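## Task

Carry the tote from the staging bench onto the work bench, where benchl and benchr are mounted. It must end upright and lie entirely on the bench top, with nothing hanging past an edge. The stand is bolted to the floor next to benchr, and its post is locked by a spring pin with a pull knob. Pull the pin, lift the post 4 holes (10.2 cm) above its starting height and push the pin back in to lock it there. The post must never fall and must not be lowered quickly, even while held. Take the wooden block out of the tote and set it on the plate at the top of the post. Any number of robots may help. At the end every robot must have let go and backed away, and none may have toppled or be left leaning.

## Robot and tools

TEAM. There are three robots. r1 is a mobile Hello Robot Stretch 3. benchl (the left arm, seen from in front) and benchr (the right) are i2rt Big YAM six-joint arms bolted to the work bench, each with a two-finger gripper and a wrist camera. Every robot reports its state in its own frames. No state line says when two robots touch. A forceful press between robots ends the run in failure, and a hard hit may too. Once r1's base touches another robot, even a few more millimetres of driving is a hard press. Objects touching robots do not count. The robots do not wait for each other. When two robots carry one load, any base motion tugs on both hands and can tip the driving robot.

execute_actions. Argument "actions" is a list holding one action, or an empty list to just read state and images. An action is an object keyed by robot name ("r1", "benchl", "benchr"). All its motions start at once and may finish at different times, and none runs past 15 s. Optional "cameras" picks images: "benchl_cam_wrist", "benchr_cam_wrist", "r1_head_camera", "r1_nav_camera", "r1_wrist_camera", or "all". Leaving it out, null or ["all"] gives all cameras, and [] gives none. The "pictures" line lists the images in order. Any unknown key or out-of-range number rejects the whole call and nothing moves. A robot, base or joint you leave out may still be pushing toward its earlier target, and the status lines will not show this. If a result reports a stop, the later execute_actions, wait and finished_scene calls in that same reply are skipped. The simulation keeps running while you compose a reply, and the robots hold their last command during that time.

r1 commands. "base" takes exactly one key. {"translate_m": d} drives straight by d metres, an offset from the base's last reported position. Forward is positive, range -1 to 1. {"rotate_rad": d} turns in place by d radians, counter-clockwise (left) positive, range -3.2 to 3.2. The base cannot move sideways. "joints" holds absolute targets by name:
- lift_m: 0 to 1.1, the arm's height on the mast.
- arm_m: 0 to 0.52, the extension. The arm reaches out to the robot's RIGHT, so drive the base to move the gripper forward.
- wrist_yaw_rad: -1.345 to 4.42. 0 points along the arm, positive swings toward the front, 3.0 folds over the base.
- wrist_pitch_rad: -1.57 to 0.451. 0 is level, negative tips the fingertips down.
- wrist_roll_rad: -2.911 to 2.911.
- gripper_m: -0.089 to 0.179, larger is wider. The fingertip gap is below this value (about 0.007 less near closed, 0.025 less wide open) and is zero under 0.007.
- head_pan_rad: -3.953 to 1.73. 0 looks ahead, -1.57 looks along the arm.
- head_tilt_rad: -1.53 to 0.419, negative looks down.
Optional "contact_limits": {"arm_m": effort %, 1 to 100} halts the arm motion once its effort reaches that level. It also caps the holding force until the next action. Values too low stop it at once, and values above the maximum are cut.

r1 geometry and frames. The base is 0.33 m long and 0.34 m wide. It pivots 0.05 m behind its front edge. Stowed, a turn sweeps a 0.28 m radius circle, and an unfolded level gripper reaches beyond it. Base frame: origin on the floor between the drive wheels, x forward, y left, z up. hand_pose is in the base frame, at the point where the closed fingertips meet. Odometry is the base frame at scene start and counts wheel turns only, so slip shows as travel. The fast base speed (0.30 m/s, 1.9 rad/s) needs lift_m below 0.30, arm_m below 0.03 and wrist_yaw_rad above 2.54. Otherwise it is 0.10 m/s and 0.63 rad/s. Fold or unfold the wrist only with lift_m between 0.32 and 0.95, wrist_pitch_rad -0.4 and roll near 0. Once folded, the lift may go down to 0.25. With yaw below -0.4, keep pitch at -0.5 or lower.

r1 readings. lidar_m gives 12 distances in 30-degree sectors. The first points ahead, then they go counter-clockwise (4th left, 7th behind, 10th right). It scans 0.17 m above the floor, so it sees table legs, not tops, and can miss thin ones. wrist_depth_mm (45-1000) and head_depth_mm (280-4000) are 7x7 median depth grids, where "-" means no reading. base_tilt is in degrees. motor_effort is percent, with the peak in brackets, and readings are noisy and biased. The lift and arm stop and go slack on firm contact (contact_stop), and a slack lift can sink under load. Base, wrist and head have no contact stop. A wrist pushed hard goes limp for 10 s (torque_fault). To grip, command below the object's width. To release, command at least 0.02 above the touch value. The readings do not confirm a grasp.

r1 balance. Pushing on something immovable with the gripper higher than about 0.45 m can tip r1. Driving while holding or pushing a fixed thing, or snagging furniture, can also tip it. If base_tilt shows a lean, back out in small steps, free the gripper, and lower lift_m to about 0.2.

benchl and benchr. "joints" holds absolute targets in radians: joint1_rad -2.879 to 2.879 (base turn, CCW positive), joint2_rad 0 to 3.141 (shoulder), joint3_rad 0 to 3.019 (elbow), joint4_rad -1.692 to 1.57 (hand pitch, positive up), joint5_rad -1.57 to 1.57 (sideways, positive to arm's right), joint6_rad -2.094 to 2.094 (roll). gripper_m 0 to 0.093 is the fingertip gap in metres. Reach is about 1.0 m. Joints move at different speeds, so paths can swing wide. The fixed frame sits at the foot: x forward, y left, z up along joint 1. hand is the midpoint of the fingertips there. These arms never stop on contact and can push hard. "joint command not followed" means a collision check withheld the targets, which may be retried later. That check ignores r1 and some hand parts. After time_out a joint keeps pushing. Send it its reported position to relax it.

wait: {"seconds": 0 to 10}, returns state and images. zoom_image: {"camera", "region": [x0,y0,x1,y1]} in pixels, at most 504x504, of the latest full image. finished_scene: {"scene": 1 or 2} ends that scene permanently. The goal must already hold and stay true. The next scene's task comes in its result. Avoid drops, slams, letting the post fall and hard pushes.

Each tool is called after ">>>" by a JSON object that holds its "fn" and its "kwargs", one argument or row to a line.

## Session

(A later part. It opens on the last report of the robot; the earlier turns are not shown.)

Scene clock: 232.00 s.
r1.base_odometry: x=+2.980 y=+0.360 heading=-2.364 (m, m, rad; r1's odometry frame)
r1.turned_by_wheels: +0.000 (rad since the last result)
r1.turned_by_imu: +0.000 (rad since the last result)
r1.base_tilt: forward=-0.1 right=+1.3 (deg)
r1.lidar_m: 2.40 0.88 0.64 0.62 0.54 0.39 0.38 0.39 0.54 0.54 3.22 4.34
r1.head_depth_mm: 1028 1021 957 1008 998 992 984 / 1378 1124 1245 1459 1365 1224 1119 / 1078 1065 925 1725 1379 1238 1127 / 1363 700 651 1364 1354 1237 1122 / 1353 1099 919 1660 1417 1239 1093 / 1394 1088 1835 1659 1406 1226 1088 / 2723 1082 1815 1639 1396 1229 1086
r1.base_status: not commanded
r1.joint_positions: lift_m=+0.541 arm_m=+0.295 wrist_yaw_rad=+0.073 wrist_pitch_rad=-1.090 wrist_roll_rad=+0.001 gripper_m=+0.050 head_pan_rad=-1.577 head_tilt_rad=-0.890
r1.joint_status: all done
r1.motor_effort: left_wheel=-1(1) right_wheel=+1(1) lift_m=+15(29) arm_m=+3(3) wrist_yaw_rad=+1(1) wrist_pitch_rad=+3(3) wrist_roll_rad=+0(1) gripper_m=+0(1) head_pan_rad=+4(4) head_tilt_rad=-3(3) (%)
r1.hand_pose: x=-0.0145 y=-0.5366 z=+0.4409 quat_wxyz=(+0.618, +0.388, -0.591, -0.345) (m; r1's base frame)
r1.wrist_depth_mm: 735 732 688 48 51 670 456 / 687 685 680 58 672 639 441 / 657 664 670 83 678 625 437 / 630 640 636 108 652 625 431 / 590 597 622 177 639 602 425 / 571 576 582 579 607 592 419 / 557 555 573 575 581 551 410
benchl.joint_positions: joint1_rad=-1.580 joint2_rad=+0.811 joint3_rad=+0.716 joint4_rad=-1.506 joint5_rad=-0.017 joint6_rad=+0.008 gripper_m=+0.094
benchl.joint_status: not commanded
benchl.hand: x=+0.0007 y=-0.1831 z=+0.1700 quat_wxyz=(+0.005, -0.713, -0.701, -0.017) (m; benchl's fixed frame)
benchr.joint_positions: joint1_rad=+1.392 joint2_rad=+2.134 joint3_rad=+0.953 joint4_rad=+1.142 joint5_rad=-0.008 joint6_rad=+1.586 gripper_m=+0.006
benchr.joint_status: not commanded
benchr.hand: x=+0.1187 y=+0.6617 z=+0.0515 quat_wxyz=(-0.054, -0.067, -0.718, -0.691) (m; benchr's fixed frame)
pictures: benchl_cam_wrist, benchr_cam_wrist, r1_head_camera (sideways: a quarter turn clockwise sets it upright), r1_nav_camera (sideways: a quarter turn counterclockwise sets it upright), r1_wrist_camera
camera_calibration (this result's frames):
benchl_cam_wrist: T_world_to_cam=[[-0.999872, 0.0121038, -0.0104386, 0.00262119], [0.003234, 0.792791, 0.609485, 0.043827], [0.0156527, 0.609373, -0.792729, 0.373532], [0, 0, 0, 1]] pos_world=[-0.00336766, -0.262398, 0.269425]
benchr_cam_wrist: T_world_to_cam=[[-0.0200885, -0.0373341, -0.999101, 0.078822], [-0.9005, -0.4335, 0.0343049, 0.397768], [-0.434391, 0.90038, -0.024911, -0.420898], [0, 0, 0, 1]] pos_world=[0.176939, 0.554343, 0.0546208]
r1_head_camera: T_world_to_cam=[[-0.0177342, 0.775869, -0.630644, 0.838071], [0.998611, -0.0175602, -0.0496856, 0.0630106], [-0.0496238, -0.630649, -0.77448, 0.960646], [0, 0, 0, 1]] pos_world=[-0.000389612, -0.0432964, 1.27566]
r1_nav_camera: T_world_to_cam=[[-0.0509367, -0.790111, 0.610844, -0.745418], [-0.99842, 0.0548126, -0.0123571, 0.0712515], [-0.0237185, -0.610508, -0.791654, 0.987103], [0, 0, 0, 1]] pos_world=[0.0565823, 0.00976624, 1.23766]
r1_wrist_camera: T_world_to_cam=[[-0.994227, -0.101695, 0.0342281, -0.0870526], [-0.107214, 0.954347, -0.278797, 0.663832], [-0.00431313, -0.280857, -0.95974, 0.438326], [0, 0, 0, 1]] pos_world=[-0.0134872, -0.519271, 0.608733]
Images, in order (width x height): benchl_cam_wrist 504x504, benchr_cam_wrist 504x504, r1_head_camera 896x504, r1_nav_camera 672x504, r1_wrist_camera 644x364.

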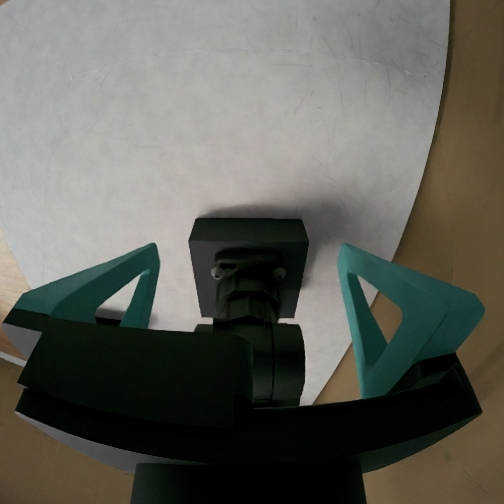

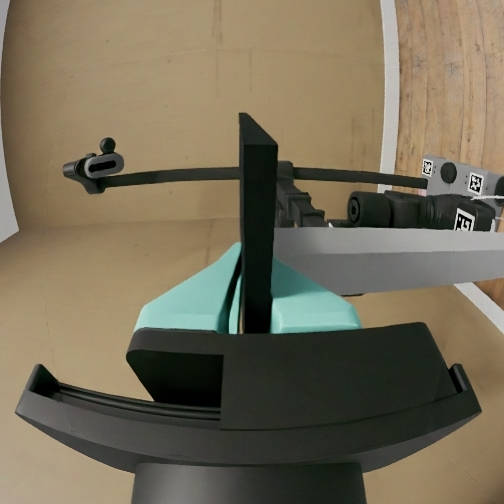

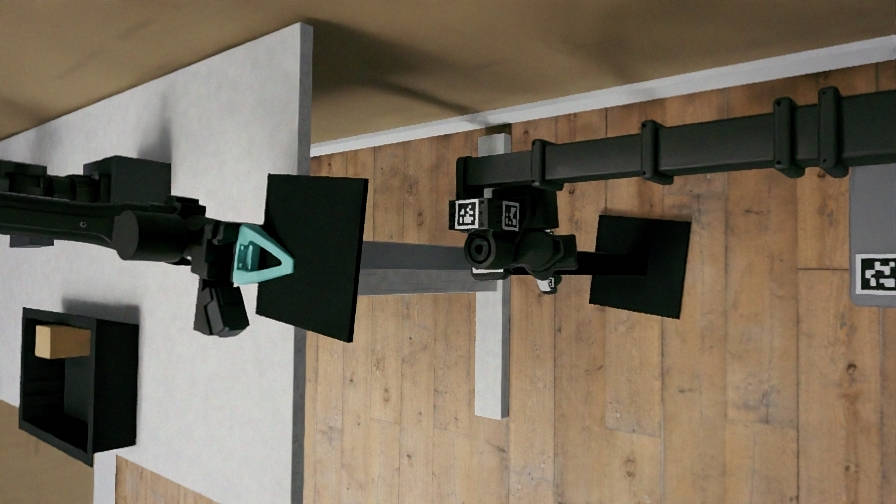

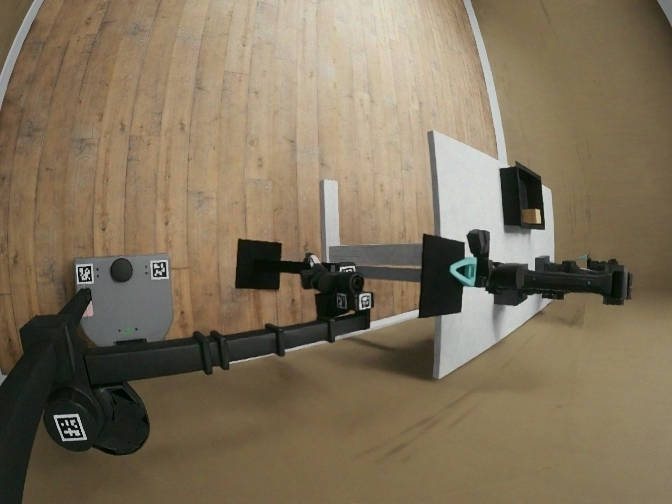

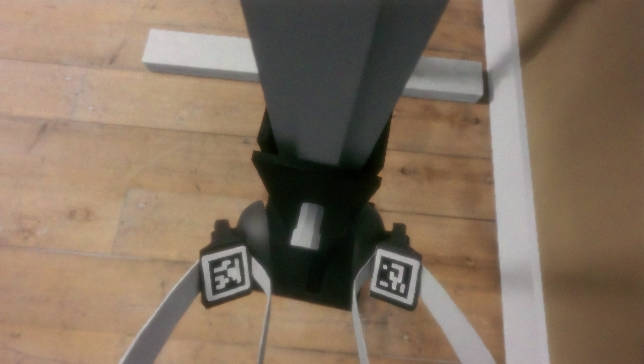

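>>> {"fn": "execute_actions", "kwargs": {
  "actions": [
    {"r1":{"joints":{"arm_m":0.288,"gripper_m":-0.05}},"benchr":{"joints":{"joint2_rad":2.145}}}
  ],
  "cameras": ["r1_wrist_camera"]
}}

>>> {"fn": "execute_actions", "kwargs": {
  "actions": [
    {"r1":{"joints":{"arm_m":0.25}},"benchr":{"joints":{"joint2_rad":2.09}}}
  ],
  "cameras": ["r1_wrist_camera"]
}}

>>> {"fn": "execute_actions", "kwargs": {
  "actions": [
    {"r1":{"joints":{"arm_m":0.24}},"benchr":{"joints":{"joint2_rad":2.03}}}
  ],
  "cameras": ["r1_wrist_camera"]
}}

Scene clock: 234.47 s.
r1.base_odometry: x=+2.980 y=+0.360 heading=-2.364 (m, m, rad; r1's odometry frame)
r1.turned_by_wheels: +0.000 (rad since the last result)
r1.turned_by_imu: +0.000 (rad since the last result)
r1.base_tilt: forward=+0.0 right=+1.3 (deg)
r1.lidar_m: 2.39 0.88 0.65 0.62 0.54 0.40 0.38 0.39 0.54 0.54 3.23 4.30
r1.head_depth_mm: 1036 1018 957 1010 1002 994 987 / 1384 1117 1244 1463 1382 1216 1123 / 1076 1075 938 1722 1374 1246 1126 / 1355 699 651 1343 1350 1239 1127 / 1351 1099 920 1651 1416 1238 1096 / 1398 1091 1831 1645 1409 1227 1089 / 2717 1081 1814 1629 1401 1224 1087
r1.base_status: not commanded
r1.joint_positions: lift_m=+0.541 arm_m=+0.288 wrist_yaw_rad=+0.067 wrist_pitch_rad=-1.091 wrist_roll_rad=+0.027 gripper_m=-0.049 head_pan_rad=-1.577 head_tilt_rad=-0.890
r1.joint_status: all done
r1.motor_effort: left_wheel=+0(2) right_wheel=-4(4) lift_m=+14(15) arm_m=-3(4) wrist_yaw_rad=+6(6) wrist_pitch_rad=+3(4) wrist_roll_rad=-10(10) gripper_m=-28(99) head_pan_rad=+5(4) head_tilt_rad=-3(3) (%)
r1.hand_pose: x=-0.0151 y=-0.5300 z=+0.4408 quat_wxyz=(+0.608, +0.382, -0.600, -0.352) (m; r1's base frame)
r1.wrist_depth_mm: 734 735 693 54 745 653 443 / 697 695 694 71 693 643 435 / 672 667 673 98 681 645 433 / 632 632 642 128 659 628 432 / 609 617 621 138 629 612 423 / 574 579 584 578 599 590 424 / 550 555 569 571 566 564 421
benchl.joint_positions: joint1_rad=-1.580 joint2_rad=+0.811 joint3_rad=+0.716 joint4_rad=-1.506 joint5_rad=-0.017 joint6_rad=+0.008 gripper_m=+0.094
benchl.joint_status: not commanded
benchl.hand: x=+0.0007 y=-0.1831 z=+0.1700 quat_wxyz=(+0.005, -0.713, -0.701, -0.017) (m; benchl's fixed frame)
benchr.joint_positions: joint1_rad=+1.392 joint2_rad=+2.143 joint3_rad=+0.953 joint4_rad=+1.154 joint5_rad=-0.008 joint6_rad=+1.586 gripper_m=+0.006
benchr.joint_status: all done
benchr.hand: x=+0.1186 y=+0.6611 z=+0.0484 quat_wxyz=(-0.054, -0.067, -0.717, -0.692) (m; benchr's fixed frame)
pictures: r1_wrist_camera
camera_calibration (this result's frames):
r1_wrist_camera: T_world_to_cam=[[-0.99719, -0.0716804, 0.0217884, -0.0656601], [-0.0749131, 0.957578, -0.278268, 0.65946], [-0.00091774, -0.279118, -0.960256, 0.441279], [0, 0, 0, 1]] pos_world=[-0.0156684, -0.513022, 0.608678]
Images, in order (width x height): r1_wrist_camera 644x364.

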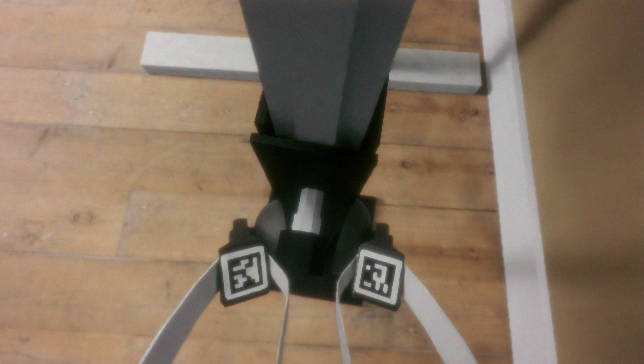

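Scene clock: 236.53 s.
r1.base_odometry: x=+2.980 y=+0.360 heading=-2.364 (m, m, rad; r1's odometry frame)
r1.turned_by_wheels: +0.000 (rad since the last result)
r1.turned_by_imu: +0.015 (rad since the last result)
r1.base_tilt: forward=-0.1 right=+1.5 (deg)
r1.lidar_m: 2.28 0.87 0.64 0.62 0.53 0.39 0.38 0.39 0.54 0.54 3.25 4.32
r1.head_depth_mm: 1062 1041 971 1029 1014 1002 984 / 1432 1119 1289 1508 1367 1222 1126 / 1045 1064 931 1691 1363 1236 1128 / 1414 701 649 1364 1346 1235 1126 / 1346 1093 920 1646 1407 1232 1092 / 1385 1083 1813 1639 1406 1226 1090 / 2745 1082 1820 1637 1395 1220 1085
r1.base_status: not commanded
r1.joint_positions: lift_m=+0.539 arm_m=+0.252 wrist_yaw_rad=+0.069 wrist_pitch_rad=-0.996 wrist_roll_rad=+0.010 gripper_m=-0.039 head_pan_rad=-1.576 head_tilt_rad=-0.890
r1.joint_status: all done
r1.on_its_own: gripper_m is held at -0.041, not at your -0.050, by its stall guard, which is still easing; arm_m is at rest, and its effort (-16) is outside its rest range (-14 to +14); wrist_pitch_rad is at rest, and its effort (-27) is outside its rest range (-20 to +32)
r1.motor_effort: left_wheel=+1(8) right_wheel=+0(14) lift_m=+37(37) arm_m=-16(17) wrist_yaw_rad=+4(6) wrist_pitch_rad=-27(27) wrist_roll_rad=-4(10) gripper_m=-25(29) head_pan_rad=+4(4) head_tilt_rad=-3(3) (%)
r1.hand_pose: x=-0.0134 y=-0.5155 z=+0.4500 quat_wxyz=(+0.629, +0.357, -0.612, -0.318) (m; r1's base frame)
r1.wrist_depth_mm: 803 796 814 87 806 711 468 / 731 753 721 107 732 676 449 / 706 717 706 126 718 647 448 / 652 652 665 165 687 637 438 / 614 620 614 142 633 619 431 / 577 585 584 582 607 599 429 / 549 558 553 557 568 571 416
benchl.joint_positions: joint1_rad=-1.580 joint2_rad=+0.811 joint3_rad=+0.716 joint4_rad=-1.506 joint5_rad=-0.017 joint6_rad=+0.008 gripper_m=+0.094
benchl.joint_status: not commanded
benchl.hand: x=+0.0007 y=-0.1831 z=+0.1700 quat_wxyz=(+0.005, -0.713, -0.701, -0.017) (m; benchl's fixed frame)
benchr.joint_positions: joint1_rad=+1.392 joint2_rad=+2.142 joint3_rad=+0.953 joint4_rad=+1.154 joint5_rad=-0.008 joint6_rad=+1.586 gripper_m=+0.006
benchr.joint_status: all done
benchr.hand: x=+0.1186 y=+0.6612 z=+0.0489 quat_wxyz=(-0.054, -0.067, -0.716, -0.692) (m; benchr's fixed frame)
pictures: r1_wrist_camera
camera_calibration (this result's frames):
r1_wrist_camera: T_world_to_cam=[[-0.995801, -0.0859992, 0.0313887, -0.0747618], [-0.0915115, 0.925334, -0.367943, 0.671746], [0.00259772, -0.36927, -0.929318, 0.393745], [0, 0, 0, 1]] pos_world=[-0.0139982, -0.482621, 0.615425]
Images, in order (width x height): r1_wrist_camera 644x364.

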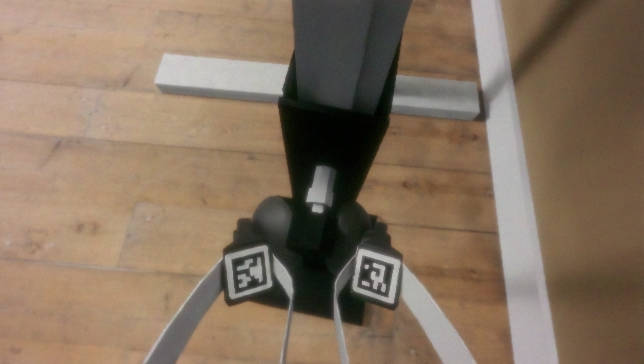

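Scene clock: 238.13 s.
r1.base_odometry: x=+2.980 y=+0.360 heading=-2.364 (m, m, rad; r1's odometry frame)
r1.turned_by_wheels: +0.000 (rad since the last result)
r1.turned_by_imu: +0.006 (rad since the last result)
r1.base_tilt: forward=-0.4 right=+2.0 (deg)
r1.lidar_m: 2.24 0.87 0.64 0.62 0.52 0.39 0.38 0.39 0.54 0.54 3.26 4.34
r1.head_depth_mm: 1074 1024 963 1030 1011 996 985 / 1400 1095 1293 1514 1361 1218 1126 / 980 1041 909 1679 - 1232 1122 / 1385 668 626 1359 1344 1232 1122 / 1314 1082 916 1637 1416 1233 1094 / 1357 1076 1812 1623 1398 1231 1084 / 2721 1071 1846 1627 1397 1225 1088
r1.base_status: not commanded
r1.joint_positions: lift_m=+0.539 arm_m=+0.242 wrist_yaw_rad=+0.067 wrist_pitch_rad=-0.977 wrist_roll_rad=+0.010 gripper_m=-0.033 head_pan_rad=-1.576 head_tilt_rad=-0.890
r1.joint_status: all done
r1.on_its_own: gripper_m is held at -0.031, not at your -0.050, by its stall guard, which is still easing; arm_m is at rest, and its effort (-16) is outside its rest range (-14 to +14); wrist_pitch_rad is at rest, and its effort (-32) is outside its rest range (-20 to +32)
r1.motor_effort: left_wheel=+1(1) right_wheel=-1(6) lift_m=+37(37) arm_m=-16(18) wrist_yaw_rad=+6(5) wrist_pitch_rad=-32(33) wrist_roll_rad=-4(4) gripper_m=-3(24) head_pan_rad=+4(4) head_tilt_rad=-3(3) (%)
r1.hand_pose: x=-0.0133 y=-0.5098 z=+0.4522 quat_wxyz=(+0.632, +0.351, -0.616, -0.313) (m; r1's base frame)
r1.wrist_depth_mm: 815 804 820 90 827 719 474 / 757 749 725 111 731 683 465 / 676 704 698 129 731 663 449 / 640 665 677 172 684 642 442 / 610 631 629 142 646 626 437 / 584 583 576 577 602 593 427 / 554 551 563 568 555 564 418
benchl.joint_positions: joint1_rad=-1.580 joint2_rad=+0.811 joint3_rad=+0.716 joint4_rad=-1.506 joint5_rad=-0.017 joint6_rad=+0.008 gripper_m=+0.094
benchl.joint_status: not commanded
benchl.hand: x=+0.0007 y=-0.1831 z=+0.1700 quat_wxyz=(+0.005, -0.713, -0.701, -0.017) (m; benchl's fixed frame)
benchr.joint_positions: joint1_rad=+1.392 joint2_rad=+2.099 joint3_rad=+0.948 joint4_rad=+1.150 joint5_rad=-0.008 joint6_rad=+1.586 gripper_m=+0.006
benchr.joint_status: all done
benchr.hand: x=+0.1188 y=+0.6624 z=+0.0739 quat_wxyz=(-0.055, -0.066, -0.705, -0.704) (m; benchr's fixed frame)
pictures: r1_wrist_camera
camera_calibration (this result's frames):
r1_wrist_camera: T_world_to_cam=[[-0.995954, -0.0840441, 0.0318112, -0.0734363], [-0.0898081, 0.918518, -0.385044, 0.671549], [0.00314159, -0.386343, -0.92235, 0.386098], [0, 0, 0, 1]] pos_world=[-0.0140417, -0.473835, 0.61703]
Images, in order (width x height): r1_wrist_camera 644x364.

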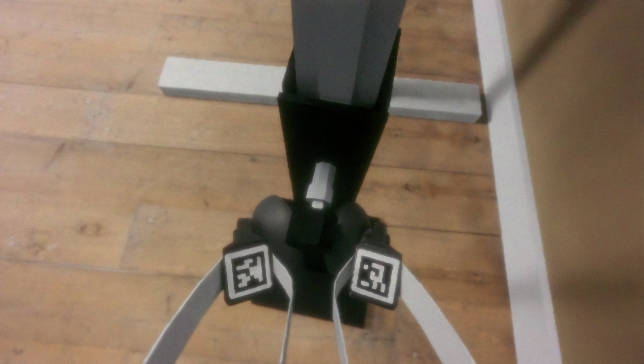

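It's out.

>>> {"fn": "execute_actions", "kwargs": {
  "actions": [
    {"benchr":{"joints":{"joint2_rad":1.86,"joint4_rad":0.96}}}
  ],
  "cameras": ["r1_wrist_camera"]
}}

Scene clock: 239.40 s.
r1.base_odometry: x=+2.980 y=+0.360 heading=-2.364 (m, m, rad; r1's odometry frame)
r1.turned_by_wheels: +0.000 (rad since the last result)
r1.turned_by_imu: +0.000 (rad since the last result)
r1.base_tilt: forward=-0.4 right=+2.0 (deg)
r1.lidar_m: 2.24 0.87 0.64 0.62 0.52 0.39 0.38 0.39 0.54 0.54 3.24 4.33
r1.head_depth_mm: 1072 1024 961 1032 1013 1001 986 / 1404 1100 1303 1514 1364 1225 1128 / 968 985 1829 1666 - 1237 1126 / 657 580 911 1363 1343 1231 1124 / 1312 1009 1805 1642 1399 1231 1093 / 1365 1071 1815 1641 1396 1228 1092 / 2728 1068 1831 1639 1396 1220 1085
r1.base_status: not commanded
r1.joint_positions: lift_m=+0.539 arm_m=+0.242 wrist_yaw_rad=+0.067 wrist_pitch_rad=-0.977 wrist_roll_rad=+0.010 gripper_m=-0.028 head_pan_rad=-1.576 head_tilt_rad=-0.890
r1.joint_status: not commanded
r1.on_its_own: gripper_m is held at -0.029, not at your -0.050, by its stall guard, which is still easing; arm_m is at rest, and its effort (-16) is outside its rest range (-14 to +14); wrist_pitch_rad is at rest, and its effort (-32) is outside its rest range (-20 to +32)
r1.motor_effort: left_wheel=+1(1) right_wheel=-1(2) lift_m=+37(37) arm_m=-16(16) wrist_yaw_rad=+5(6) wrist_pitch_rad=-32(32) wrist_roll_rad=-3(4) gripper_m=-20(22) head_pan_rad=+4(4) head_tilt_rad=-3(3) (%)
r1.hand_pose: x=-0.0133 y=-0.5098 z=+0.4522 quat_wxyz=(+0.632, +0.351, -0.616, -0.313) (m; r1's base frame)
r1.wrist_depth_mm: 831 819 824 90 836 713 466 / 775 733 715 111 706 688 463 / 697 708 717 130 712 679 448 / 645 663 669 172 682 659 449 / 624 623 632 141 655 628 435 / 584 590 585 586 606 585 429 / 551 556 555 564 574 555 421
benchl.joint_positions: joint1_rad=-1.580 joint2_rad=+0.811 joint3_rad=+0.716 joint4_rad=-1.506 joint5_rad=-0.017 joint6_rad=+0.008 gripper_m=+0.094
benchl.joint_status: not commanded
benchl.hand: x=+0.0007 y=-0.1831 z=+0.1700 quat_wxyz=(+0.005, -0.713, -0.701, -0.017) (m; benchl's fixed frame)
benchr.joint_positions: joint1_rad=+1.390 joint2_rad=+1.898 joint3_rad=+0.939 joint4_rad=+0.942 joint5_rad=-0.008 joint6_rad=+1.586 gripper_m=+0.006
benchr.joint_status: all done
benchr.hand: x=+0.1199 y=+0.6624 z=+0.1500 quat_wxyz=(-0.055, -0.067, -0.710, -0.699) (m; benchr's fixed frame)
pictures: r1_wrist_camera
camera_calibration (this result's frames):
r1_wrist_camera: T_world_to_cam=[[-0.995954, -0.0840433, 0.0318112, -0.0734361], [-0.0898074, 0.918518, -0.385044, 0.671548], [0.00314119, -0.386343, -0.92235, 0.386099], [0, 0, 0, 1]] pos_world=[-0.0140417, -0.473835, 0.61703]
Images, in order (width x height): r1_wrist_camera 644x364.

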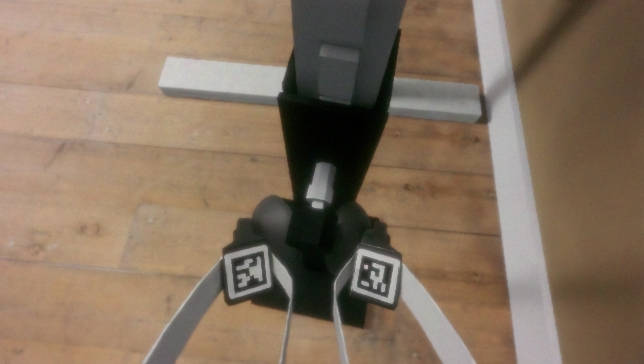

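>>> {"fn": "execute_actions", "kwargs": {
  "actions": [
    {"r1":{"joints":{"arm_m":0.27,"gripper_m":0.05}}}
  ],
  "cameras": ["r1_wrist_camera"]
}}

>>> {"fn": "execute_actions", "kwargs": {
  "actions": [
    {"benchr":{"joints":{"joint2_rad":1.82}}}
  ],
  "cameras": ["r1_wrist_camera"]
}}

Scene clock: 242.97 s.
r1.base_odometry: x=+2.980 y=+0.360 heading=-2.364 (m, m, rad; r1's odometry frame)
r1.turned_by_wheels: +0.000 (rad since the last result)
r1.turned_by_imu: +0.011 (rad since the last result)
r1.base_tilt: forward=-0.1 right=+1.3 (deg)
r1.lidar_m: 2.15 0.86 0.64 0.62 0.51 0.39 0.37 0.39 0.55 0.54 3.27 4.36
r1.head_depth_mm: 1126 1038 974 1054 1028 1005 988 / 1441 1111 1349 1521 1386 1219 1112 / 699 597 1839 1692 1362 1237 1124 / 1345 592 707 1312 1346 1239 1125 / 1303 1045 1839 1643 1403 1227 1097 / 1376 1080 1860 1640 1398 1231 1087 / 2843 1115 1863 1628 1404 1225 1084
r1.base_status: not commanded
r1.joint_positions: lift_m=+0.540 arm_m=+0.270 wrist_yaw_rad=+0.074 wrist_pitch_rad=-1.090 wrist_roll_rad=+0.005 gripper_m=+0.050 head_pan_rad=-1.576 head_tilt_rad=-0.895
r1.joint_status: all done
r1.motor_effort: left_wheel=+0(30) right_wheel=+0(9) lift_m=+33(37) arm_m=+2(16) wrist_yaw_rad=+1(7) wrist_pitch_rad=+3(32) wrist_roll_rad=-1(3) gripper_m=+1(82) head_pan_rad=+4(4) head_tilt_rad=-1(3) (%)
r1.hand_pose: x=-0.0144 y=-0.5117 z=+0.4400 quat_wxyz=(+0.616, +0.388, -0.592, -0.345) (m; r1's base frame)
r1.wrist_depth_mm: 715 747 708 93 78 756 478 / 698 685 703 107 107 683 469 / 640 654 669 136 664 660 459 / 623 636 629 185 655 649 447 / 604 610 613 599 624 624 441 / 567 577 582 583 604 587 434 / 550 560 561 563 566 558 418
benchl.joint_positions: joint1_rad=-1.580 joint2_rad=+0.811 joint3_rad=+0.716 joint4_rad=-1.506 joint5_rad=-0.017 joint6_rad=+0.008 gripper_m=+0.094
benchl.joint_status: not commanded
benchl.hand: x=+0.0007 y=-0.1831 z=+0.1700 quat_wxyz=(+0.005, -0.713, -0.701, -0.017) (m; benchl's fixed frame)
benchr.joint_positions: joint1_rad=+1.390 joint2_rad=+1.898 joint3_rad=+0.939 joint4_rad=+0.942 joint5_rad=-0.008 joint6_rad=+1.586 gripper_m=+0.006
benchr.joint_status: not commanded
benchr.hand: x=+0.1199 y=+0.6624 z=+0.1499 quat_wxyz=(-0.055, -0.067, -0.710, -0.699) (m; benchr's fixed frame)
pictures: r1_wrist_camera
camera_calibration (this result's frames):
r1_wrist_camera: T_world_to_cam=[[-0.994621, -0.0984546, 0.0321824, -0.0818693], [-0.10353, 0.954664, -0.279104, 0.6402], [-0.00324431, -0.280934, -0.959722, 0.44437], [0, 0, 0, 1]] pos_world=[-0.0137073, -0.494397, 0.607788]
Images, in order (width x height): r1_wrist_camera 644x364.

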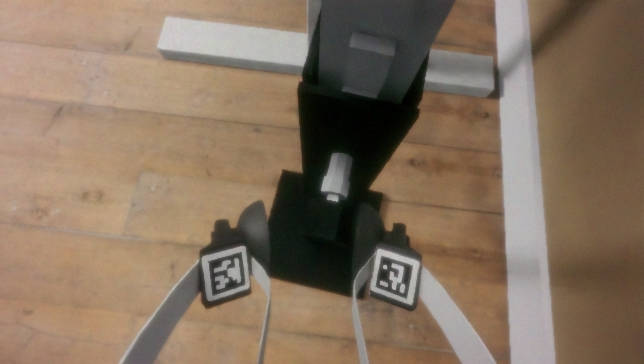

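Scene clock: 243.50 s.
r1.base_odometry: x=+2.980 y=+0.360 heading=-2.364 (m, m, rad; r1's odometry frame)
r1.turned_by_wheels: +0.000 (rad since the last result)
r1.turned_by_imu: +0.000 (rad since the last result)
r1.base_tilt: forward=+0.0 right=+1.3 (deg)
r1.lidar_m: 2.16 0.86 0.64 0.62 0.51 0.39 0.37 0.39 0.55 0.54 3.27 4.32
r1.head_depth_mm: 1129 1039 971 1054 1034 1004 985 / 1438 1109 1338 1517 1385 1219 1110 / 700 596 1846 1704 1364 1234 1126 / 1342 591 707 1306 1338 1236 1120 / 1296 1050 1837 1657 1400 1227 1096 / 1374 1084 1864 1646 1404 1229 1091 / 2810 1117 1856 1629 1395 1219 1088
r1.base_status: not commanded
r1.joint_positions: lift_m=+0.540 arm_m=+0.270 wrist_yaw_rad=+0.074 wrist_pitch_rad=-1.090 wrist_roll_rad=+0.005 gripper_m=+0.050 head_pan_rad=-1.576 head_tilt_rad=-0.895
r1.joint_status: not commanded
r1.motor_effort: left_wheel=+0(0) right_wheel=+0(0) lift_m=+33(33) arm_m=+2(2) wrist_yaw_rad=+1(1) wrist_pitch_rad=+3(3) wrist_roll_rad=-2(2) gripper_m=+0(0) head_pan_rad=+4(4) head_tilt_rad=-1(1) (%)
r1.hand_pose: x=-0.0144 y=-0.5117 z=+0.4400 quat_wxyz=(+0.616, +0.388, -0.592, -0.345) (m; r1's base frame)
r1.wrist_depth_mm: 726 732 690 93 78 714 481 / 686 683 695 107 108 679 466 / 653 658 680 136 672 678 464 / 630 633 633 186 657 672 448 / 603 609 624 585 641 621 440 / 579 584 578 579 608 579 432 / 550 562 564 560 576 559 421
benchl.joint_positions: joint1_rad=-1.580 joint2_rad=+0.811 joint3_rad=+0.716 joint4_rad=-1.506 joint5_rad=-0.017 joint6_rad=+0.008 gripper_m=+0.094
benchl.joint_status: not commanded
benchl.hand: x=+0.0007 y=-0.1831 z=+0.1700 quat_wxyz=(+0.005, -0.713, -0.701, -0.017) (m; benchl's fixed frame)
benchr.joint_positions: joint1_rad=+1.390 joint2_rad=+1.896 joint3_rad=+0.939 joint4_rad=+0.938 joint5_rad=-0.008 joint6_rad=+1.586 gripper_m=+0.006
benchr.joint_status: all done
benchr.hand: x=+0.1199 y=+0.6624 z=+0.1501 quat_wxyz=(-0.055, -0.067, -0.711, -0.698) (m; benchr's fixed frame)
pictures: r1_wrist_camera
camera_calibration (this result's frames):
r1_wrist_camera: T_world_to_cam=[[-0.994621, -0.0984552, 0.0321824, -0.0818696], [-0.103531, 0.954664, -0.279104, 0.6402], [-0.00324417, -0.280934, -0.959722, 0.44437], [0, 0, 0, 1]] pos_world=[-0.0137073, -0.494397, 0.607788]
Images, in order (width x height): r1_wrist_camera 644x364.

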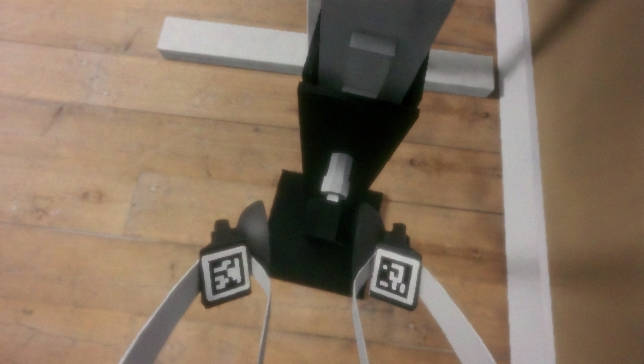

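>>> {"fn": "execute_actions", "kwargs": {
  "actions": [
    {"benchr":{"joints":{"joint2_rad":1.79,"joint4_rad":0.98}}}
  ],
  "cameras": ["r1_wrist_camera"]
}}

Scene clock: 244.30 s.
r1.base_odometry: x=+2.980 y=+0.360 heading=-2.364 (m, m, rad; r1's odometry frame)
r1.turned_by_wheels: +0.000 (rad since the last result)
r1.turned_by_imu: +0.000 (rad since the last result)
r1.base_tilt: forward=+0.0 right=+1.3 (deg)
r1.lidar_m: 2.16 0.86 0.64 0.62 0.51 0.38 0.37 0.39 0.55 0.54 3.26 4.36
r1.head_depth_mm: 1127 1038 969 1053 1028 1009 985 / 1442 1109 1346 1514 1383 1225 1109 / 699 596 1844 1702 1361 1237 1126 / 1338 591 709 1307 1343 1241 1124 / 1303 1053 1838 1652 1406 1233 1094 / 1371 1080 1858 1625 1410 1227 1091 / 2760 1114 1852 1640 1393 1219 1078
r1.base_status: not commanded
r1.joint_positions: lift_m=+0.540 arm_m=+0.270 wrist_yaw_rad=+0.074 wrist_pitch_rad=-1.090 wrist_roll_rad=+0.005 gripper_m=+0.050 head_pan_rad=-1.576 head_tilt_rad=-0.895
r1.joint_status: not commanded
r1.motor_effort: left_wheel=+0(0) right_wheel=+0(0) lift_m=+34(33) arm_m=+2(2) wrist_yaw_rad=+0(1) wrist_pitch_rad=+3(3) wrist_roll_rad=-2(1) gripper_m=+0(0) head_pan_rad=+4(4) head_tilt_rad=-1(2) (%)
r1.hand_pose: x=-0.0144 y=-0.5117 z=+0.4400 quat_wxyz=(+0.616, +0.388, -0.592, -0.345) (m; r1's base frame)
r1.wrist_depth_mm: 726 708 699 92 78 718 479 / 683 685 704 107 107 687 469 / 656 659 658 136 675 676 459 / 631 632 632 186 656 635 452 / 595 602 599 590 629 611 440 / 579 575 572 580 596 589 429 / 552 555 562 575 562 568 422
benchl.joint_positions: joint1_rad=-1.580 joint2_rad=+0.811 joint3_rad=+0.716 joint4_rad=-1.506 joint5_rad=-0.017 joint6_rad=+0.008 gripper_m=+0.094
benchl.joint_status: not commanded
benchl.hand: x=+0.0007 y=-0.1831 z=+0.1700 quat_wxyz=(+0.005, -0.713, -0.701, -0.017) (m; benchl's fixed frame)
benchr.joint_positions: joint1_rad=+1.390 joint2_rad=+1.894 joint3_rad=+0.939 joint4_rad=+0.938 joint5_rad=-0.008 joint6_rad=+1.586 gripper_m=+0.006
benchr.joint_status: all done
benchr.hand: x=+0.1199 y=+0.6623 z=+0.1513 quat_wxyz=(-0.055, -0.067, -0.710, -0.699) (m; benchr's fixed frame)
pictures: r1_wrist_camera
camera_calibration (this result's frames):
r1_wrist_camera: T_world_to_cam=[[-0.994621, -0.0984552, 0.0321824, -0.0818696], [-0.103531, 0.954664, -0.279104, 0.6402], [-0.00324417, -0.280934, -0.959722, 0.44437], [0, 0, 0, 1]] pos_world=[-0.0137073, -0.494397, 0.607788]
Images, in order (width x height): r1_wrist_camera 644x364.

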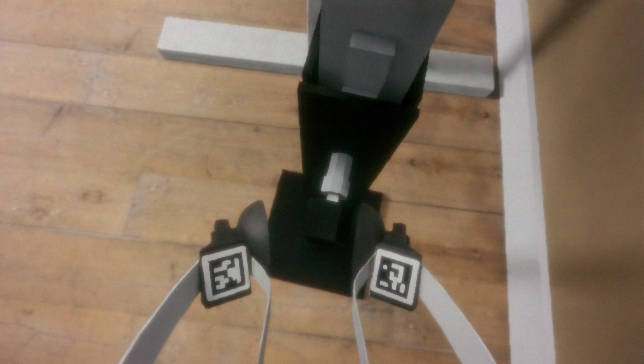

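>>> {"fn": "execute_actions", "kwargs": {
  "actions": [
    {"benchr":{"joints":{"joint2_rad":1.765}}}
  ],
  "cameras": ["r1_wrist_camera"]
}}

Scene clock: 245.10 s.
r1.base_odometry: x=+2.980 y=+0.360 heading=-2.364 (m, m, rad; r1's odometry frame)
r1.turned_by_wheels: +0.000 (rad since the last result)
r1.turned_by_imu: +0.000 (rad since the last result)
r1.base_tilt: forward=+0.0 right=+1.3 (deg)
r1.lidar_m: 2.15 0.86 0.64 0.62 0.51 0.39 0.37 0.39 0.55 0.54 3.27 4.35
r1.head_depth_mm: 1127 1038 973 1054 1028 1010 990 / 1432 1112 1342 1511 1382 1221 1111 / 696 597 1838 1711 1374 1235 1122 / 1335 589 708 1302 1347 1240 1128 / 1300 1045 1829 1636 1406 1234 1095 / 1380 1081 1854 1635 1395 1226 1086 / 2801 1118 1850 1633 1392 1221 1090
r1.base_status: not commanded
r1.joint_positions: lift_m=+0.540 arm_m=+0.270 wrist_yaw_rad=+0.074 wrist_pitch_rad=-1.090 wrist_roll_rad=+0.005 gripper_m=+0.050 head_pan_rad=-1.576 head_tilt_rad=-0.895
r1.joint_status: not commanded
r1.motor_effort: left_wheel=+0(0) right_wheel=+0(0) lift_m=+33(33) arm_m=+2(2) wrist_yaw_rad=+1(0) wrist_pitch_rad=+3(3) wrist_roll_rad=-2(1) gripper_m=+0(1) head_pan_rad=+4(4) head_tilt_rad=-1(2) (%)
r1.hand_pose: x=-0.0144 y=-0.5117 z=+0.4400 quat_wxyz=(+0.616, +0.388, -0.592, -0.345) (m; r1's base frame)
r1.wrist_depth_mm: 724 748 689 92 80 723 485 / 691 697 700 107 107 688 470 / 657 651 669 135 669 671 459 / 624 619 640 187 654 653 444 / 595 597 614 596 628 616 441 / 581 581 583 584 603 591 425 / 545 553 575 564 568 555 422
benchl.joint_positions: joint1_rad=-1.580 joint2_rad=+0.811 joint3_rad=+0.716 joint4_rad=-1.506 joint5_rad=-0.017 joint6_rad=+0.008 gripper_m=+0.094
benchl.joint_status: not commanded
benchl.hand: x=+0.0007 y=-0.1831 z=+0.1700 quat_wxyz=(+0.005, -0.713, -0.701, -0.017) (m; benchl's fixed frame)
benchr.joint_positions: joint1_rad=+1.390 joint2_rad=+1.890 joint3_rad=+0.939 joint4_rad=+0.930 joint5_rad=-0.008 joint6_rad=+1.586 gripper_m=+0.006
benchr.joint_status: all done
benchr.hand: x=+0.1199 y=+0.6622 z=+0.1527 quat_wxyz=(-0.055, -0.067, -0.711, -0.698) (m; benchr's fixed frame)
pictures: r1_wrist_camera
camera_calibration (this result's frames):
r1_wrist_camera: T_world_to_cam=[[-0.994621, -0.0984551, 0.0321824, -0.0818696], [-0.103531, 0.954664, -0.279104, 0.6402], [-0.00324419, -0.280934, -0.959721, 0.44437], [0, 0, 0, 1]] pos_world=[-0.0137073, -0.494397, 0.607788]
Images, in order (width x height): r1_wrist_camera 644x364.

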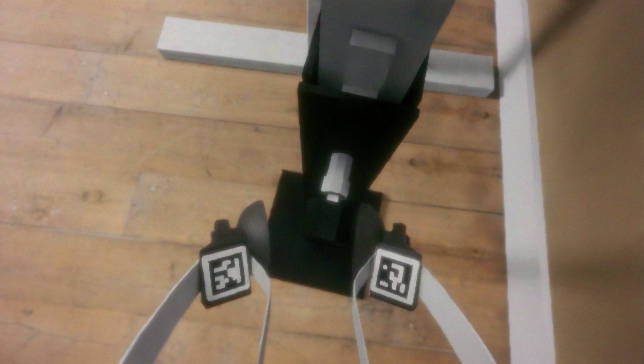

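>>> {"fn": "execute_actions", "kwargs": {
  "actions": [
    {"benchr":{"joints":{"joint2_rad":1.78,"joint3_rad":0.975}}}
  ],
  "cameras": ["r1_wrist_camera"]
}}

Scene clock: 247.17 s.
r1.base_odometry: x=+2.980 y=+0.360 heading=-2.364 (m, m, rad; r1's odometry frame)
r1.turned_by_wheels: +0.000 (rad since the last result)
r1.turned_by_imu: +0.000 (rad since the last result)
r1.base_tilt: forward=-0.1 right=+1.3 (deg)
r1.lidar_m: 2.16 0.86 0.64 0.62 0.51 0.38 0.37 0.39 0.55 0.54 3.27 4.34
r1.head_depth_mm: 1128 1034 975 1056 1030 1006 984 / 1439 1108 1341 1511 1377 1220 1117 / 697 596 1862 1707 1360 1238 1124 / 1339 589 707 1305 1349 1235 1122 / 1295 1048 1816 1654 1411 1232 1094 / 1367 1082 1859 1647 1409 1228 1092 / 2787 1116 1842 1628 1400 1218 1081
r1.base_status: not commanded
r1.joint_positions: lift_m=+0.540 arm_m=+0.270 wrist_yaw_rad=+0.074 wrist_pitch_rad=-1.090 wrist_roll_rad=+0.005 gripper_m=+0.050 head_pan_rad=-1.576 head_tilt_rad=-0.895
r1.joint_status: not commanded
r1.motor_effort: left_wheel=+0(0) right_wheel=+0(0) lift_m=+34(33) arm_m=+2(2) wrist_yaw_rad=+1(1) wrist_pitch_rad=+3(3) wrist_roll_rad=-2(1) gripper_m=+2(0) head_pan_rad=+4(4) head_tilt_rad=-2(1) (%)
r1.hand_pose: x=-0.0144 y=-0.5117 z=+0.4400 quat_wxyz=(+0.616, +0.388, -0.592, -0.345) (m; r1's base frame)
r1.wrist_depth_mm: 718 736 714 93 80 745 480 / 692 692 688 107 107 671 469 / 649 677 676 135 667 674 459 / 623 634 648 186 661 662 445 / 602 611 620 604 623 614 437 / 573 580 581 597 602 578 429 / 548 556 554 562 575 558 420
benchl.joint_positions: joint1_rad=-1.580 joint2_rad=+0.811 joint3_rad=+0.716 joint4_rad=-1.506 joint5_rad=-0.017 joint6_rad=+0.008 gripper_m=+0.094
benchl.joint_status: not commanded
benchl.hand: x=+0.0007 y=-0.1831 z=+0.1700 quat_wxyz=(+0.005, -0.713, -0.701, -0.017) (m; benchl's fixed frame)
benchr.joint_positions: joint1_rad=+1.390 joint2_rad=+1.890 joint3_rad=+0.939 joint4_rad=+0.930 joint5_rad=-0.008 joint6_rad=+1.586 gripper_m=+0.006
benchr.joint_status: all done
benchr.hand: x=+0.1199 y=+0.6622 z=+0.1527 quat_wxyz=(-0.055, -0.067, -0.711, -0.698) (m; benchr's fixed frame)
pictures: r1_wrist_camera
camera_calibration (this result's frames):
r1_wrist_camera: T_world_to_cam=[[-0.994621, -0.0984549, 0.0321824, -0.0818695], [-0.10353, 0.954664, -0.279104, 0.6402], [-0.00324421, -0.280934, -0.959721, 0.44437], [0, 0, 0, 1]] pos_world=[-0.0137073, -0.494397, 0.607788]
Images, in order (width x height): r1_wrist_camera 644x364.

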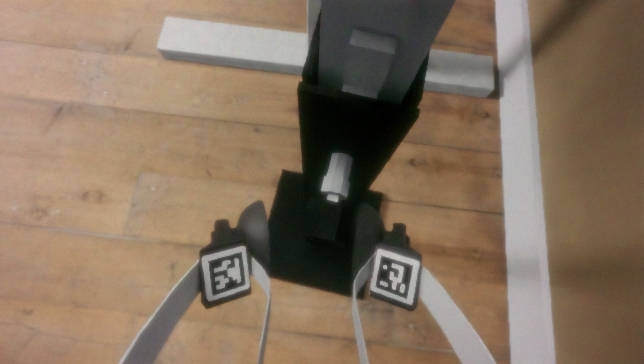

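>>> {"fn": "execute_actions", "kwargs": {
  "actions": [
    {"benchr":{"joints":{"joint2_rad":1.77,"joint3_rad":1.0,"joint4_rad":0.95}}}
  ],
  "cameras": ["r1_wrist_camera"]
}}

Scene clock: 248.13 s.
r1.base_odometry: x=+2.980 y=+0.360 heading=-2.364 (m, m, rad; r1's odometry frame)
r1.turned_by_wheels: +0.000 (rad since the last result)
r1.turned_by_imu: +0.000 (rad since the last result)
r1.base_tilt: forward=-0.1 right=+1.3 (deg)
r1.lidar_m: 2.16 0.86 0.64 0.62 0.51 0.38 0.37 0.39 0.55 0.54 3.26 4.36
r1.head_depth_mm: 1129 1039 974 1052 1026 1009 983 / 1439 1113 1333 1504 1391 1225 1115 / 698 595 1851 1700 1365 1236 1120 / 1340 589 707 1310 1339 1230 1127 / 1295 1046 1826 1649 1408 1226 1096 / 1377 1075 1863 1632 1401 1226 1083 / 2827 1116 1855 1630 1397 1230 1082
r1.base_status: not commanded
r1.joint_positions: lift_m=+0.540 arm_m=+0.270 wrist_yaw_rad=+0.074 wrist_pitch_rad=-1.090 wrist_roll_rad=+0.005 gripper_m=+0.050 head_pan_rad=-1.576 head_tilt_rad=-0.895
r1.joint_status: not commanded
r1.motor_effort: left_wheel=+0(0) right_wheel=+0(0) lift_m=+33(33) arm_m=+2(2) wrist_yaw_rad=+1(0) wrist_pitch_rad=+3(3) wrist_roll_rad=-1(2) gripper_m=+0(1) head_pan_rad=+4(4) head_tilt_rad=-2(2) (%)
r1.hand_pose: x=-0.0144 y=-0.5117 z=+0.4400 quat_wxyz=(+0.616, +0.388, -0.592, -0.345) (m; r1's base frame)
r1.wrist_depth_mm: 715 742 698 93 80 716 479 / 697 694 694 107 107 682 466 / 650 667 674 136 674 664 462 / 618 638 636 186 647 661 447 / 600 600 607 608 625 616 438 / 576 574 583 578 604 594 428 / 555 553 564 566 567 555 416
benchl.joint_positions: joint1_rad=-1.580 joint2_rad=+0.811 joint3_rad=+0.716 joint4_rad=-1.506 joint5_rad=-0.017 joint6_rad=+0.008 gripper_m=+0.094
benchl.joint_status: not commanded
benchl.hand: x=+0.0007 y=-0.1831 z=+0.1700 quat_wxyz=(+0.005, -0.713, -0.701, -0.017) (m; benchl's fixed frame)
benchr.joint_positions: joint1_rad=+1.390 joint2_rad=+1.885 joint3_rad=+0.939 joint4_rad=+0.913 joint5_rad=-0.008 joint6_rad=+1.586 gripper_m=+0.006
benchr.joint_status: all done
benchr.hand: x=+0.1198 y=+0.6620 z=+0.1519 quat_wxyz=(-0.054, -0.067, -0.715, -0.693) (m; benchr's fixed frame)
pictures: r1_wrist_camera
camera_calibration (this result's frames):
r1_wrist_camera: T_world_to_cam=[[-0.994621, -0.0984553, 0.0321825, -0.0818697], [-0.103531, 0.954664, -0.279104, 0.6402], [-0.00324419, -0.280934, -0.959721, 0.44437], [0, 0, 0, 1]] pos_world=[-0.0137073, -0.494397, 0.607788]
Images, in order (width x height): r1_wrist_camera 644x364.

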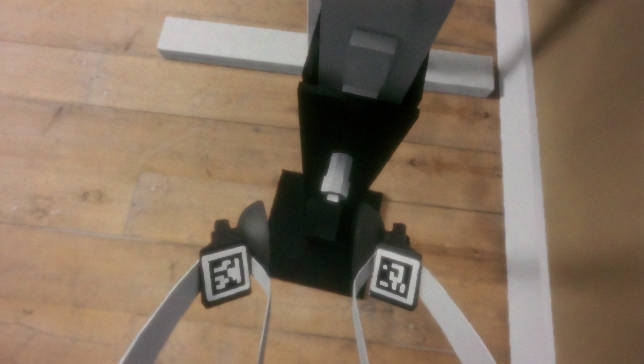

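>>> {"fn": "execute_actions", "kwargs": {
  "actions": [
    {"benchr":{"joints":{"joint2_rad":1.87,"joint3_rad":0.95,"joint4_rad":0.97}}}
  ],
  "cameras": ["r1_wrist_camera"]
}}

>>> {"fn": "execute_actions", "kwargs": {
  "actions": [
    {"benchr":{"joints":{"joint2_rad":1.91}}}
  ],
  "cameras": ["r1_wrist_camera"]
}}

Scene clock: 249.33 s.
r1.base_odometry: x=+2.980 y=+0.360 heading=-2.364 (m, m, rad; r1's odometry frame)
r1.turned_by_wheels: +0.000 (rad since the last result)
r1.turned_by_imu: +0.000 (rad since the last result)
r1.base_tilt: forward=-0.1 right=+1.3 (deg)
r1.lidar_m: 2.16 0.86 0.64 0.62 0.51 0.39 0.37 0.39 0.55 0.54 3.26 4.35
r1.head_depth_mm: 1135 1038 972 1056 1031 1004 982 / 1440 1113 1341 1513 1383 1225 1114 / 695 597 1853 1706 1359 1235 1125 / 1342 591 706 1308 1346 1231 1117 / 1292 1048 1833 1638 1408 1228 1090 / 1374 1079 1866 1646 1412 1225 1090 / 2832 1112 1856 1631 1398 1222 1086
r1.base_status: not commanded
r1.joint_positions: lift_m=+0.540 arm_m=+0.270 wrist_yaw_rad=+0.074 wrist_pitch_rad=-1.090 wrist_roll_rad=+0.005 gripper_m=+0.050 head_pan_rad=-1.576 head_tilt_rad=-0.895
r1.joint_status: not commanded
r1.motor_effort: left_wheel=+0(0) right_wheel=+0(0) lift_m=+34(34) arm_m=+2(2) wrist_yaw_rad=+0(1) wrist_pitch_rad=+3(3) wrist_roll_rad=-2(2) gripper_m=+2(1) head_pan_rad=+4(4) head_tilt_rad=-1(2) (%)
r1.hand_pose: x=-0.0144 y=-0.5117 z=+0.4400 quat_wxyz=(+0.616, +0.388, -0.592, -0.345) (m; r1's base frame)
r1.wrist_depth_mm: 733 717 685 93 80 726 478 / 674 686 689 108 107 676 469 / 646 668 667 136 679 670 458 / 613 616 635 186 642 649 445 / 599 611 616 603 630 622 438 / 574 577 575 588 610 589 431 / 550 547 568 560 567 547 422
benchl.joint_positions: joint1_rad=-1.580 joint2_rad=+0.811 joint3_rad=+0.716 joint4_rad=-1.506 joint5_rad=-0.017 joint6_rad=+0.008 gripper_m=+0.094
benchl.joint_status: not commanded
benchl.hand: x=+0.0007 y=-0.1831 z=+0.1700 quat_wxyz=(+0.005, -0.713, -0.701, -0.017) (m; benchl's fixed frame)
benchr.joint_positions: joint1_rad=+1.390 joint2_rad=+1.891 joint3_rad=+0.939 joint4_rad=+0.927 joint5_rad=-0.008 joint6_rad=+1.586 gripper_m=+0.006
benchr.joint_status: all done
benchr.hand: x=+0.1199 y=+0.6622 z=+0.1507 quat_wxyz=(-0.055, -0.067, -0.713, -0.696) (m; benchr's fixed frame)
pictures: r1_wrist_camera
camera_calibration (this result's frames):
r1_wrist_camera: T_world_to_cam=[[-0.994621, -0.0984549, 0.0321824, -0.0818695], [-0.10353, 0.954664, -0.279104, 0.6402], [-0.00324424, -0.280934, -0.959721, 0.44437], [0, 0, 0, 1]] pos_world=[-0.0137073, -0.494397, 0.607788]
Images, in order (width x height): r1_wrist_camera 644x364.

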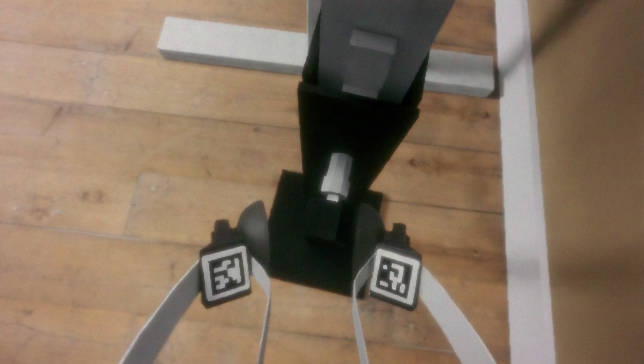

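Scene clock: 249.90 s.
r1.base_odometry: x=+2.980 y=+0.360 heading=-2.364 (m, m, rad; r1's odometry frame)
r1.turned_by_wheels: +0.000 (rad since the last result)
r1.turned_by_imu: +0.000 (rad since the last result)
r1.base_tilt: forward=-0.1 right=+1.3 (deg)
r1.lidar_m: 2.15 0.86 0.64 0.62 0.51 0.39 0.37 0.39 0.55 0.54 3.26 4.33
r1.head_depth_mm: 1124 1041 970 1056 1033 1001 986 / 1435 1105 1347 1521 1386 1224 1115 / 696 595 1856 1703 1367 1240 1126 / 1345 591 707 1306 1351 1236 1123 / 1304 1050 1834 1655 1411 1226 1094 / 1368 1073 1862 1643 1402 1223 1087 / 2788 1110 1858 1634 1391 1232 1086
r1.base_status: not commanded
r1.joint_positions: lift_m=+0.540 arm_m=+0.270 wrist_yaw_rad=+0.074 wrist_pitch_rad=-1.090 wrist_roll_rad=+0.005 gripper_m=+0.050 head_pan_rad=-1.576 head_tilt_rad=-0.895
r1.joint_status: not commanded
r1.motor_effort: left_wheel=+0(0) right_wheel=+0(0) lift_m=+34(34) arm_m=+2(2) wrist_yaw_rad=+1(1) wrist_pitch_rad=+3(3) wrist_roll_rad=-2(2) gripper_m=+0(0) head_pan_rad=+3(4) head_tilt_rad=-2(1) (%)
r1.hand_pose: x=-0.0144 y=-0.5117 z=+0.4400 quat_wxyz=(+0.616, +0.388, -0.592, -0.345) (m; r1's base frame)
r1.wrist_depth_mm: 723 731 694 93 80 732 474 / 678 689 696 108 107 689 467 / 663 659 675 136 683 685 460 / 617 627 632 186 650 651 450 / 593 608 611 596 621 613 442 / 571 582 570 580 612 585 426 / 552 550 566 566 568 554 422
benchl.joint_positions: joint1_rad=-1.580 joint2_rad=+0.811 joint3_rad=+0.716 joint4_rad=-1.506 joint5_rad=-0.017 joint6_rad=+0.008 gripper_m=+0.094
benchl.joint_status: not commanded
benchl.hand: x=+0.0007 y=-0.1831 z=+0.1700 quat_wxyz=(+0.005, -0.713, -0.701, -0.017) (m; benchl's fixed frame)
benchr.joint_positions: joint1_rad=+1.390 joint2_rad=+1.901 joint3_rad=+0.939 joint4_rad=+0.947 joint5_rad=-0.008 joint6_rad=+1.586 gripper_m=+0.006
benchr.joint_status: all done
benchr.hand: x=+0.1199 y=+0.6625 z=+0.1496 quat_wxyz=(-0.055, -0.067, -0.709, -0.700) (m; benchr's fixed frame)
pictures: r1_wrist_camera
camera_calibration (this result's frames):
r1_wrist_camera: T_world_to_cam=[[-0.994621, -0.0984554, 0.0321825, -0.0818698], [-0.103531, 0.954664, -0.279104, 0.6402], [-0.00324421, -0.280934, -0.959722, 0.44437], [0, 0, 0, 1]] pos_world=[-0.0137073, -0.494397, 0.607788]
Images, in order (width x height): r1_wrist_camera 644x364.

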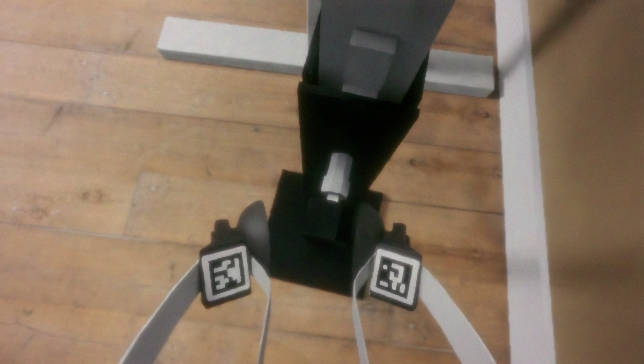

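>>> {"fn": "execute_actions", "kwargs": {
  "actions": [
    {"benchr":{"joints":{"joint2_rad":1.78,"joint3_rad":1.02,"joint4_rad":1.0}}}
  ],
  "cameras": ["r1_wrist_camera"]
}}

Scene clock: 251.00 s.
r1.base_odometry: x=+2.980 y=+0.360 heading=-2.364 (m, m, rad; r1's odometry frame)
r1.turned_by_wheels: +0.000 (rad since the last result)
r1.turned_by_imu: +0.000 (rad since the last result)
r1.base_tilt: forward=-0.1 right=+1.3 (deg)
r1.lidar_m: 2.16 0.86 0.64 0.62 0.51 0.38 0.37 0.39 0.55 0.54 3.27 4.33
r1.head_depth_mm: 1127 1037 975 1055 1033 1006 983 / 1432 1115 1343 1519 1386 1224 1113 / 698 595 1853 1702 1367 1235 1126 / 1337 589 707 1313 1346 1229 1123 / 1301 1050 1829 1653 1408 1231 1094 / 1371 1082 1871 1646 1407 1230 1092 / 2822 1115 1853 1625 1393 1225 1083
r1.base_status: not commanded
r1.joint_positions: lift_m=+0.540 arm_m=+0.270 wrist_yaw_rad=+0.074 wrist_pitch_rad=-1.090 wrist_roll_rad=+0.005 gripper_m=+0.050 head_pan_rad=-1.576 head_tilt_rad=-0.895
r1.joint_status: not commanded
r1.motor_effort: left_wheel=+0(0) right_wheel=+0(0) lift_m=+33(33) arm_m=+2(2) wrist_yaw_rad=+0(1) wrist_pitch_rad=+3(3) wrist_roll_rad=-2(2) gripper_m=+0(1) head_pan_rad=+4(4) head_tilt_rad=-1(1) (%)
r1.hand_pose: x=-0.0144 y=-0.5117 z=+0.4400 quat_wxyz=(+0.616, +0.388, -0.592, -0.345) (m; r1's base frame)
r1.wrist_depth_mm: 720 718 697 93 80 735 470 / 682 713 703 107 107 690 473 / 657 671 658 136 682 668 456 / 621 635 645 185 657 648 448 / 594 599 605 592 620 633 440 / 579 575 587 582 597 591 429 / 557 561 570 564 569 557 425
benchl.joint_positions: joint1_rad=-1.580 joint2_rad=+0.811 joint3_rad=+0.716 joint4_rad=-1.506 joint5_rad=-0.017 joint6_rad=+0.008 gripper_m=+0.094
benchl.joint_status: not commanded
benchl.hand: x=+0.0007 y=-0.1831 z=+0.1700 quat_wxyz=(+0.005, -0.713, -0.701, -0.017) (m; benchl's fixed frame)
benchr.joint_positions: joint1_rad=+1.390 joint2_rad=+1.897 joint3_rad=+0.939 joint4_rad=+0.949 joint5_rad=-0.008 joint6_rad=+1.586 gripper_m=+0.006
benchr.joint_status: all done
benchr.hand: x=+0.1199 y=+0.6624 z=+0.1528 quat_wxyz=(-0.055, -0.067, -0.707, -0.702) (m; benchr's fixed frame)
pictures: r1_wrist_camera
camera_calibration (this result's frames):
r1_wrist_camera: T_world_to_cam=[[-0.994621, -0.0984552, 0.0321824, -0.0818696], [-0.103531, 0.954664, -0.279104, 0.6402], [-0.00324418, -0.280934, -0.959722, 0.44437], [0, 0, 0, 1]] pos_world=[-0.0137073, -0.494397, 0.607788]
Images, in order (width x height): r1_wrist_camera 644x364.

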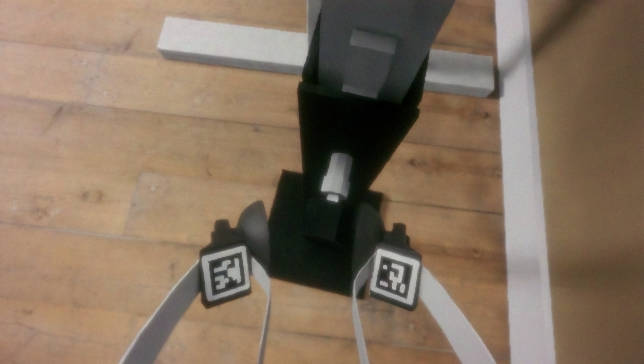

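>>> {"fn": "execute_actions", "kwargs": {
  "actions": [
    {"benchr":{"joints":{"joint2_rad":1.93,"joint3_rad":0.93,"joint4_rad":0.95}},"r1":{"joints":{"arm_m":0.25}}}
  ],
  "cameras": ["r1_wrist_camera"]
}}

>>> {"fn": "zoom_image", "kwargs": {
  "camera": "r1_wrist_camera",
  "region": [240,60,440,260]
}}

Scene clock: 253.20 s.
r1.base_odometry: x=+2.980 y=+0.360 heading=-2.364 (m, m, rad; r1's odometry frame)
r1.turned_by_wheels: +0.000 (rad since the last result)
r1.turned_by_imu: +0.000 (rad since the last result)
r1.base_tilt: forward=+0.0 right=+1.3 (deg)
r1.lidar_m: 2.16 0.86 0.64 0.62 0.52 0.39 0.37 0.39 0.55 0.54 3.28 4.32
r1.head_depth_mm: 1127 1042 971 1053 1027 1009 988 / 1438 1106 1347 1524 1377 1220 1122 / 699 600 1834 1694 - 1238 1123 / 1338 595 922 1331 1340 1235 1127 / 1303 1046 1830 1633 1411 1235 1094 / 1372 1082 1868 1646 1405 1226 1088 / 2811 1108 1856 1638 1394 1226 1083
r1.base_status: not commanded
r1.joint_positions: lift_m=+0.540 arm_m=+0.250 wrist_yaw_rad=+0.074 wrist_pitch_rad=-1.089 wrist_roll_rad=+0.005 gripper_m=+0.050 head_pan_rad=-1.576 head_tilt_rad=-0.895
r1.joint_status: all done
r1.motor_effort: left_wheel=+0(0) right_wheel=+0(0) lift_m=+33(34) arm_m=-3(3) wrist_yaw_rad=+0(1) wrist_pitch_rad=+3(3) wrist_roll_rad=-1(1) gripper_m=+0(2) head_pan_rad=+4(3) head_tilt_rad=-1(1) (%)
r1.hand_pose: x=-0.0144 y=-0.4923 z=+0.4400 quat_wxyz=(+0.617, +0.388, -0.592, -0.345) (m; r1's base frame)
r1.wrist_depth_mm: 727 745 695 112 115 717 472 / 697 700 707 133 700 683 468 / 663 658 662 175 696 679 464 / 633 631 641 204 665 643 447 / 593 610 617 608 629 625 443 / 563 583 577 583 609 594 430 / 555 562 568 574 570 550 422
benchl.joint_positions: joint1_rad=-1.580 joint2_rad=+0.811 joint3_rad=+0.716 joint4_rad=-1.506 joint5_rad=-0.017 joint6_rad=+0.008 gripper_m=+0.094
benchl.joint_status: not commanded
benchl.hand: x=+0.0007 y=-0.1831 z=+0.1700 quat_wxyz=(+0.005, -0.713, -0.701, -0.017) (m; benchl's fixed frame)
benchr.joint_positions: joint1_rad=+1.390 joint2_rad=+1.905 joint3_rad=+0.939 joint4_rad=+0.943 joint5_rad=-0.008 joint6_rad=+1.586 gripper_m=+0.006
benchr.joint_status: all done
benchr.hand: x=+0.1199 y=+0.6626 z=+0.1459 quat_wxyz=(-0.055, -0.067, -0.712, -0.697) (m; benchr's fixed frame)
pictures: r1_wrist_camera
camera_calibration (this result's frames):
r1_wrist_camera: T_world_to_cam=[[-0.994591, -0.0987102, 0.0323192, -0.080143], [-0.103814, 0.954613, -0.279173, 0.621676], [-0.00329515, -0.281018, -0.959697, 0.449777], [0, 0, 0, 1]] pos_world=[-0.0136887, -0.474975, 0.607794]
Images, in order (width x height): r1_wrist_camera 644x364.

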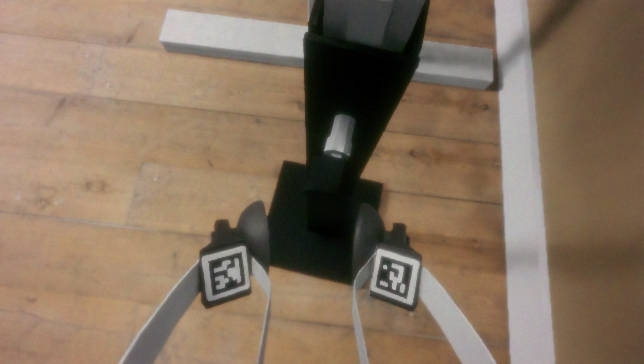

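Region (240, 60, 440, 260) of r1_wrist_camera's 644x364 image, scaled by 2.520.

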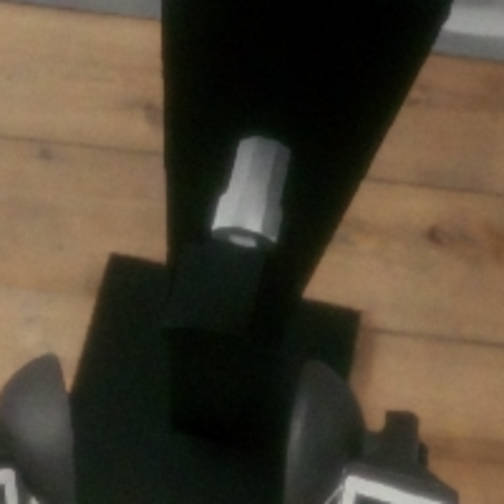

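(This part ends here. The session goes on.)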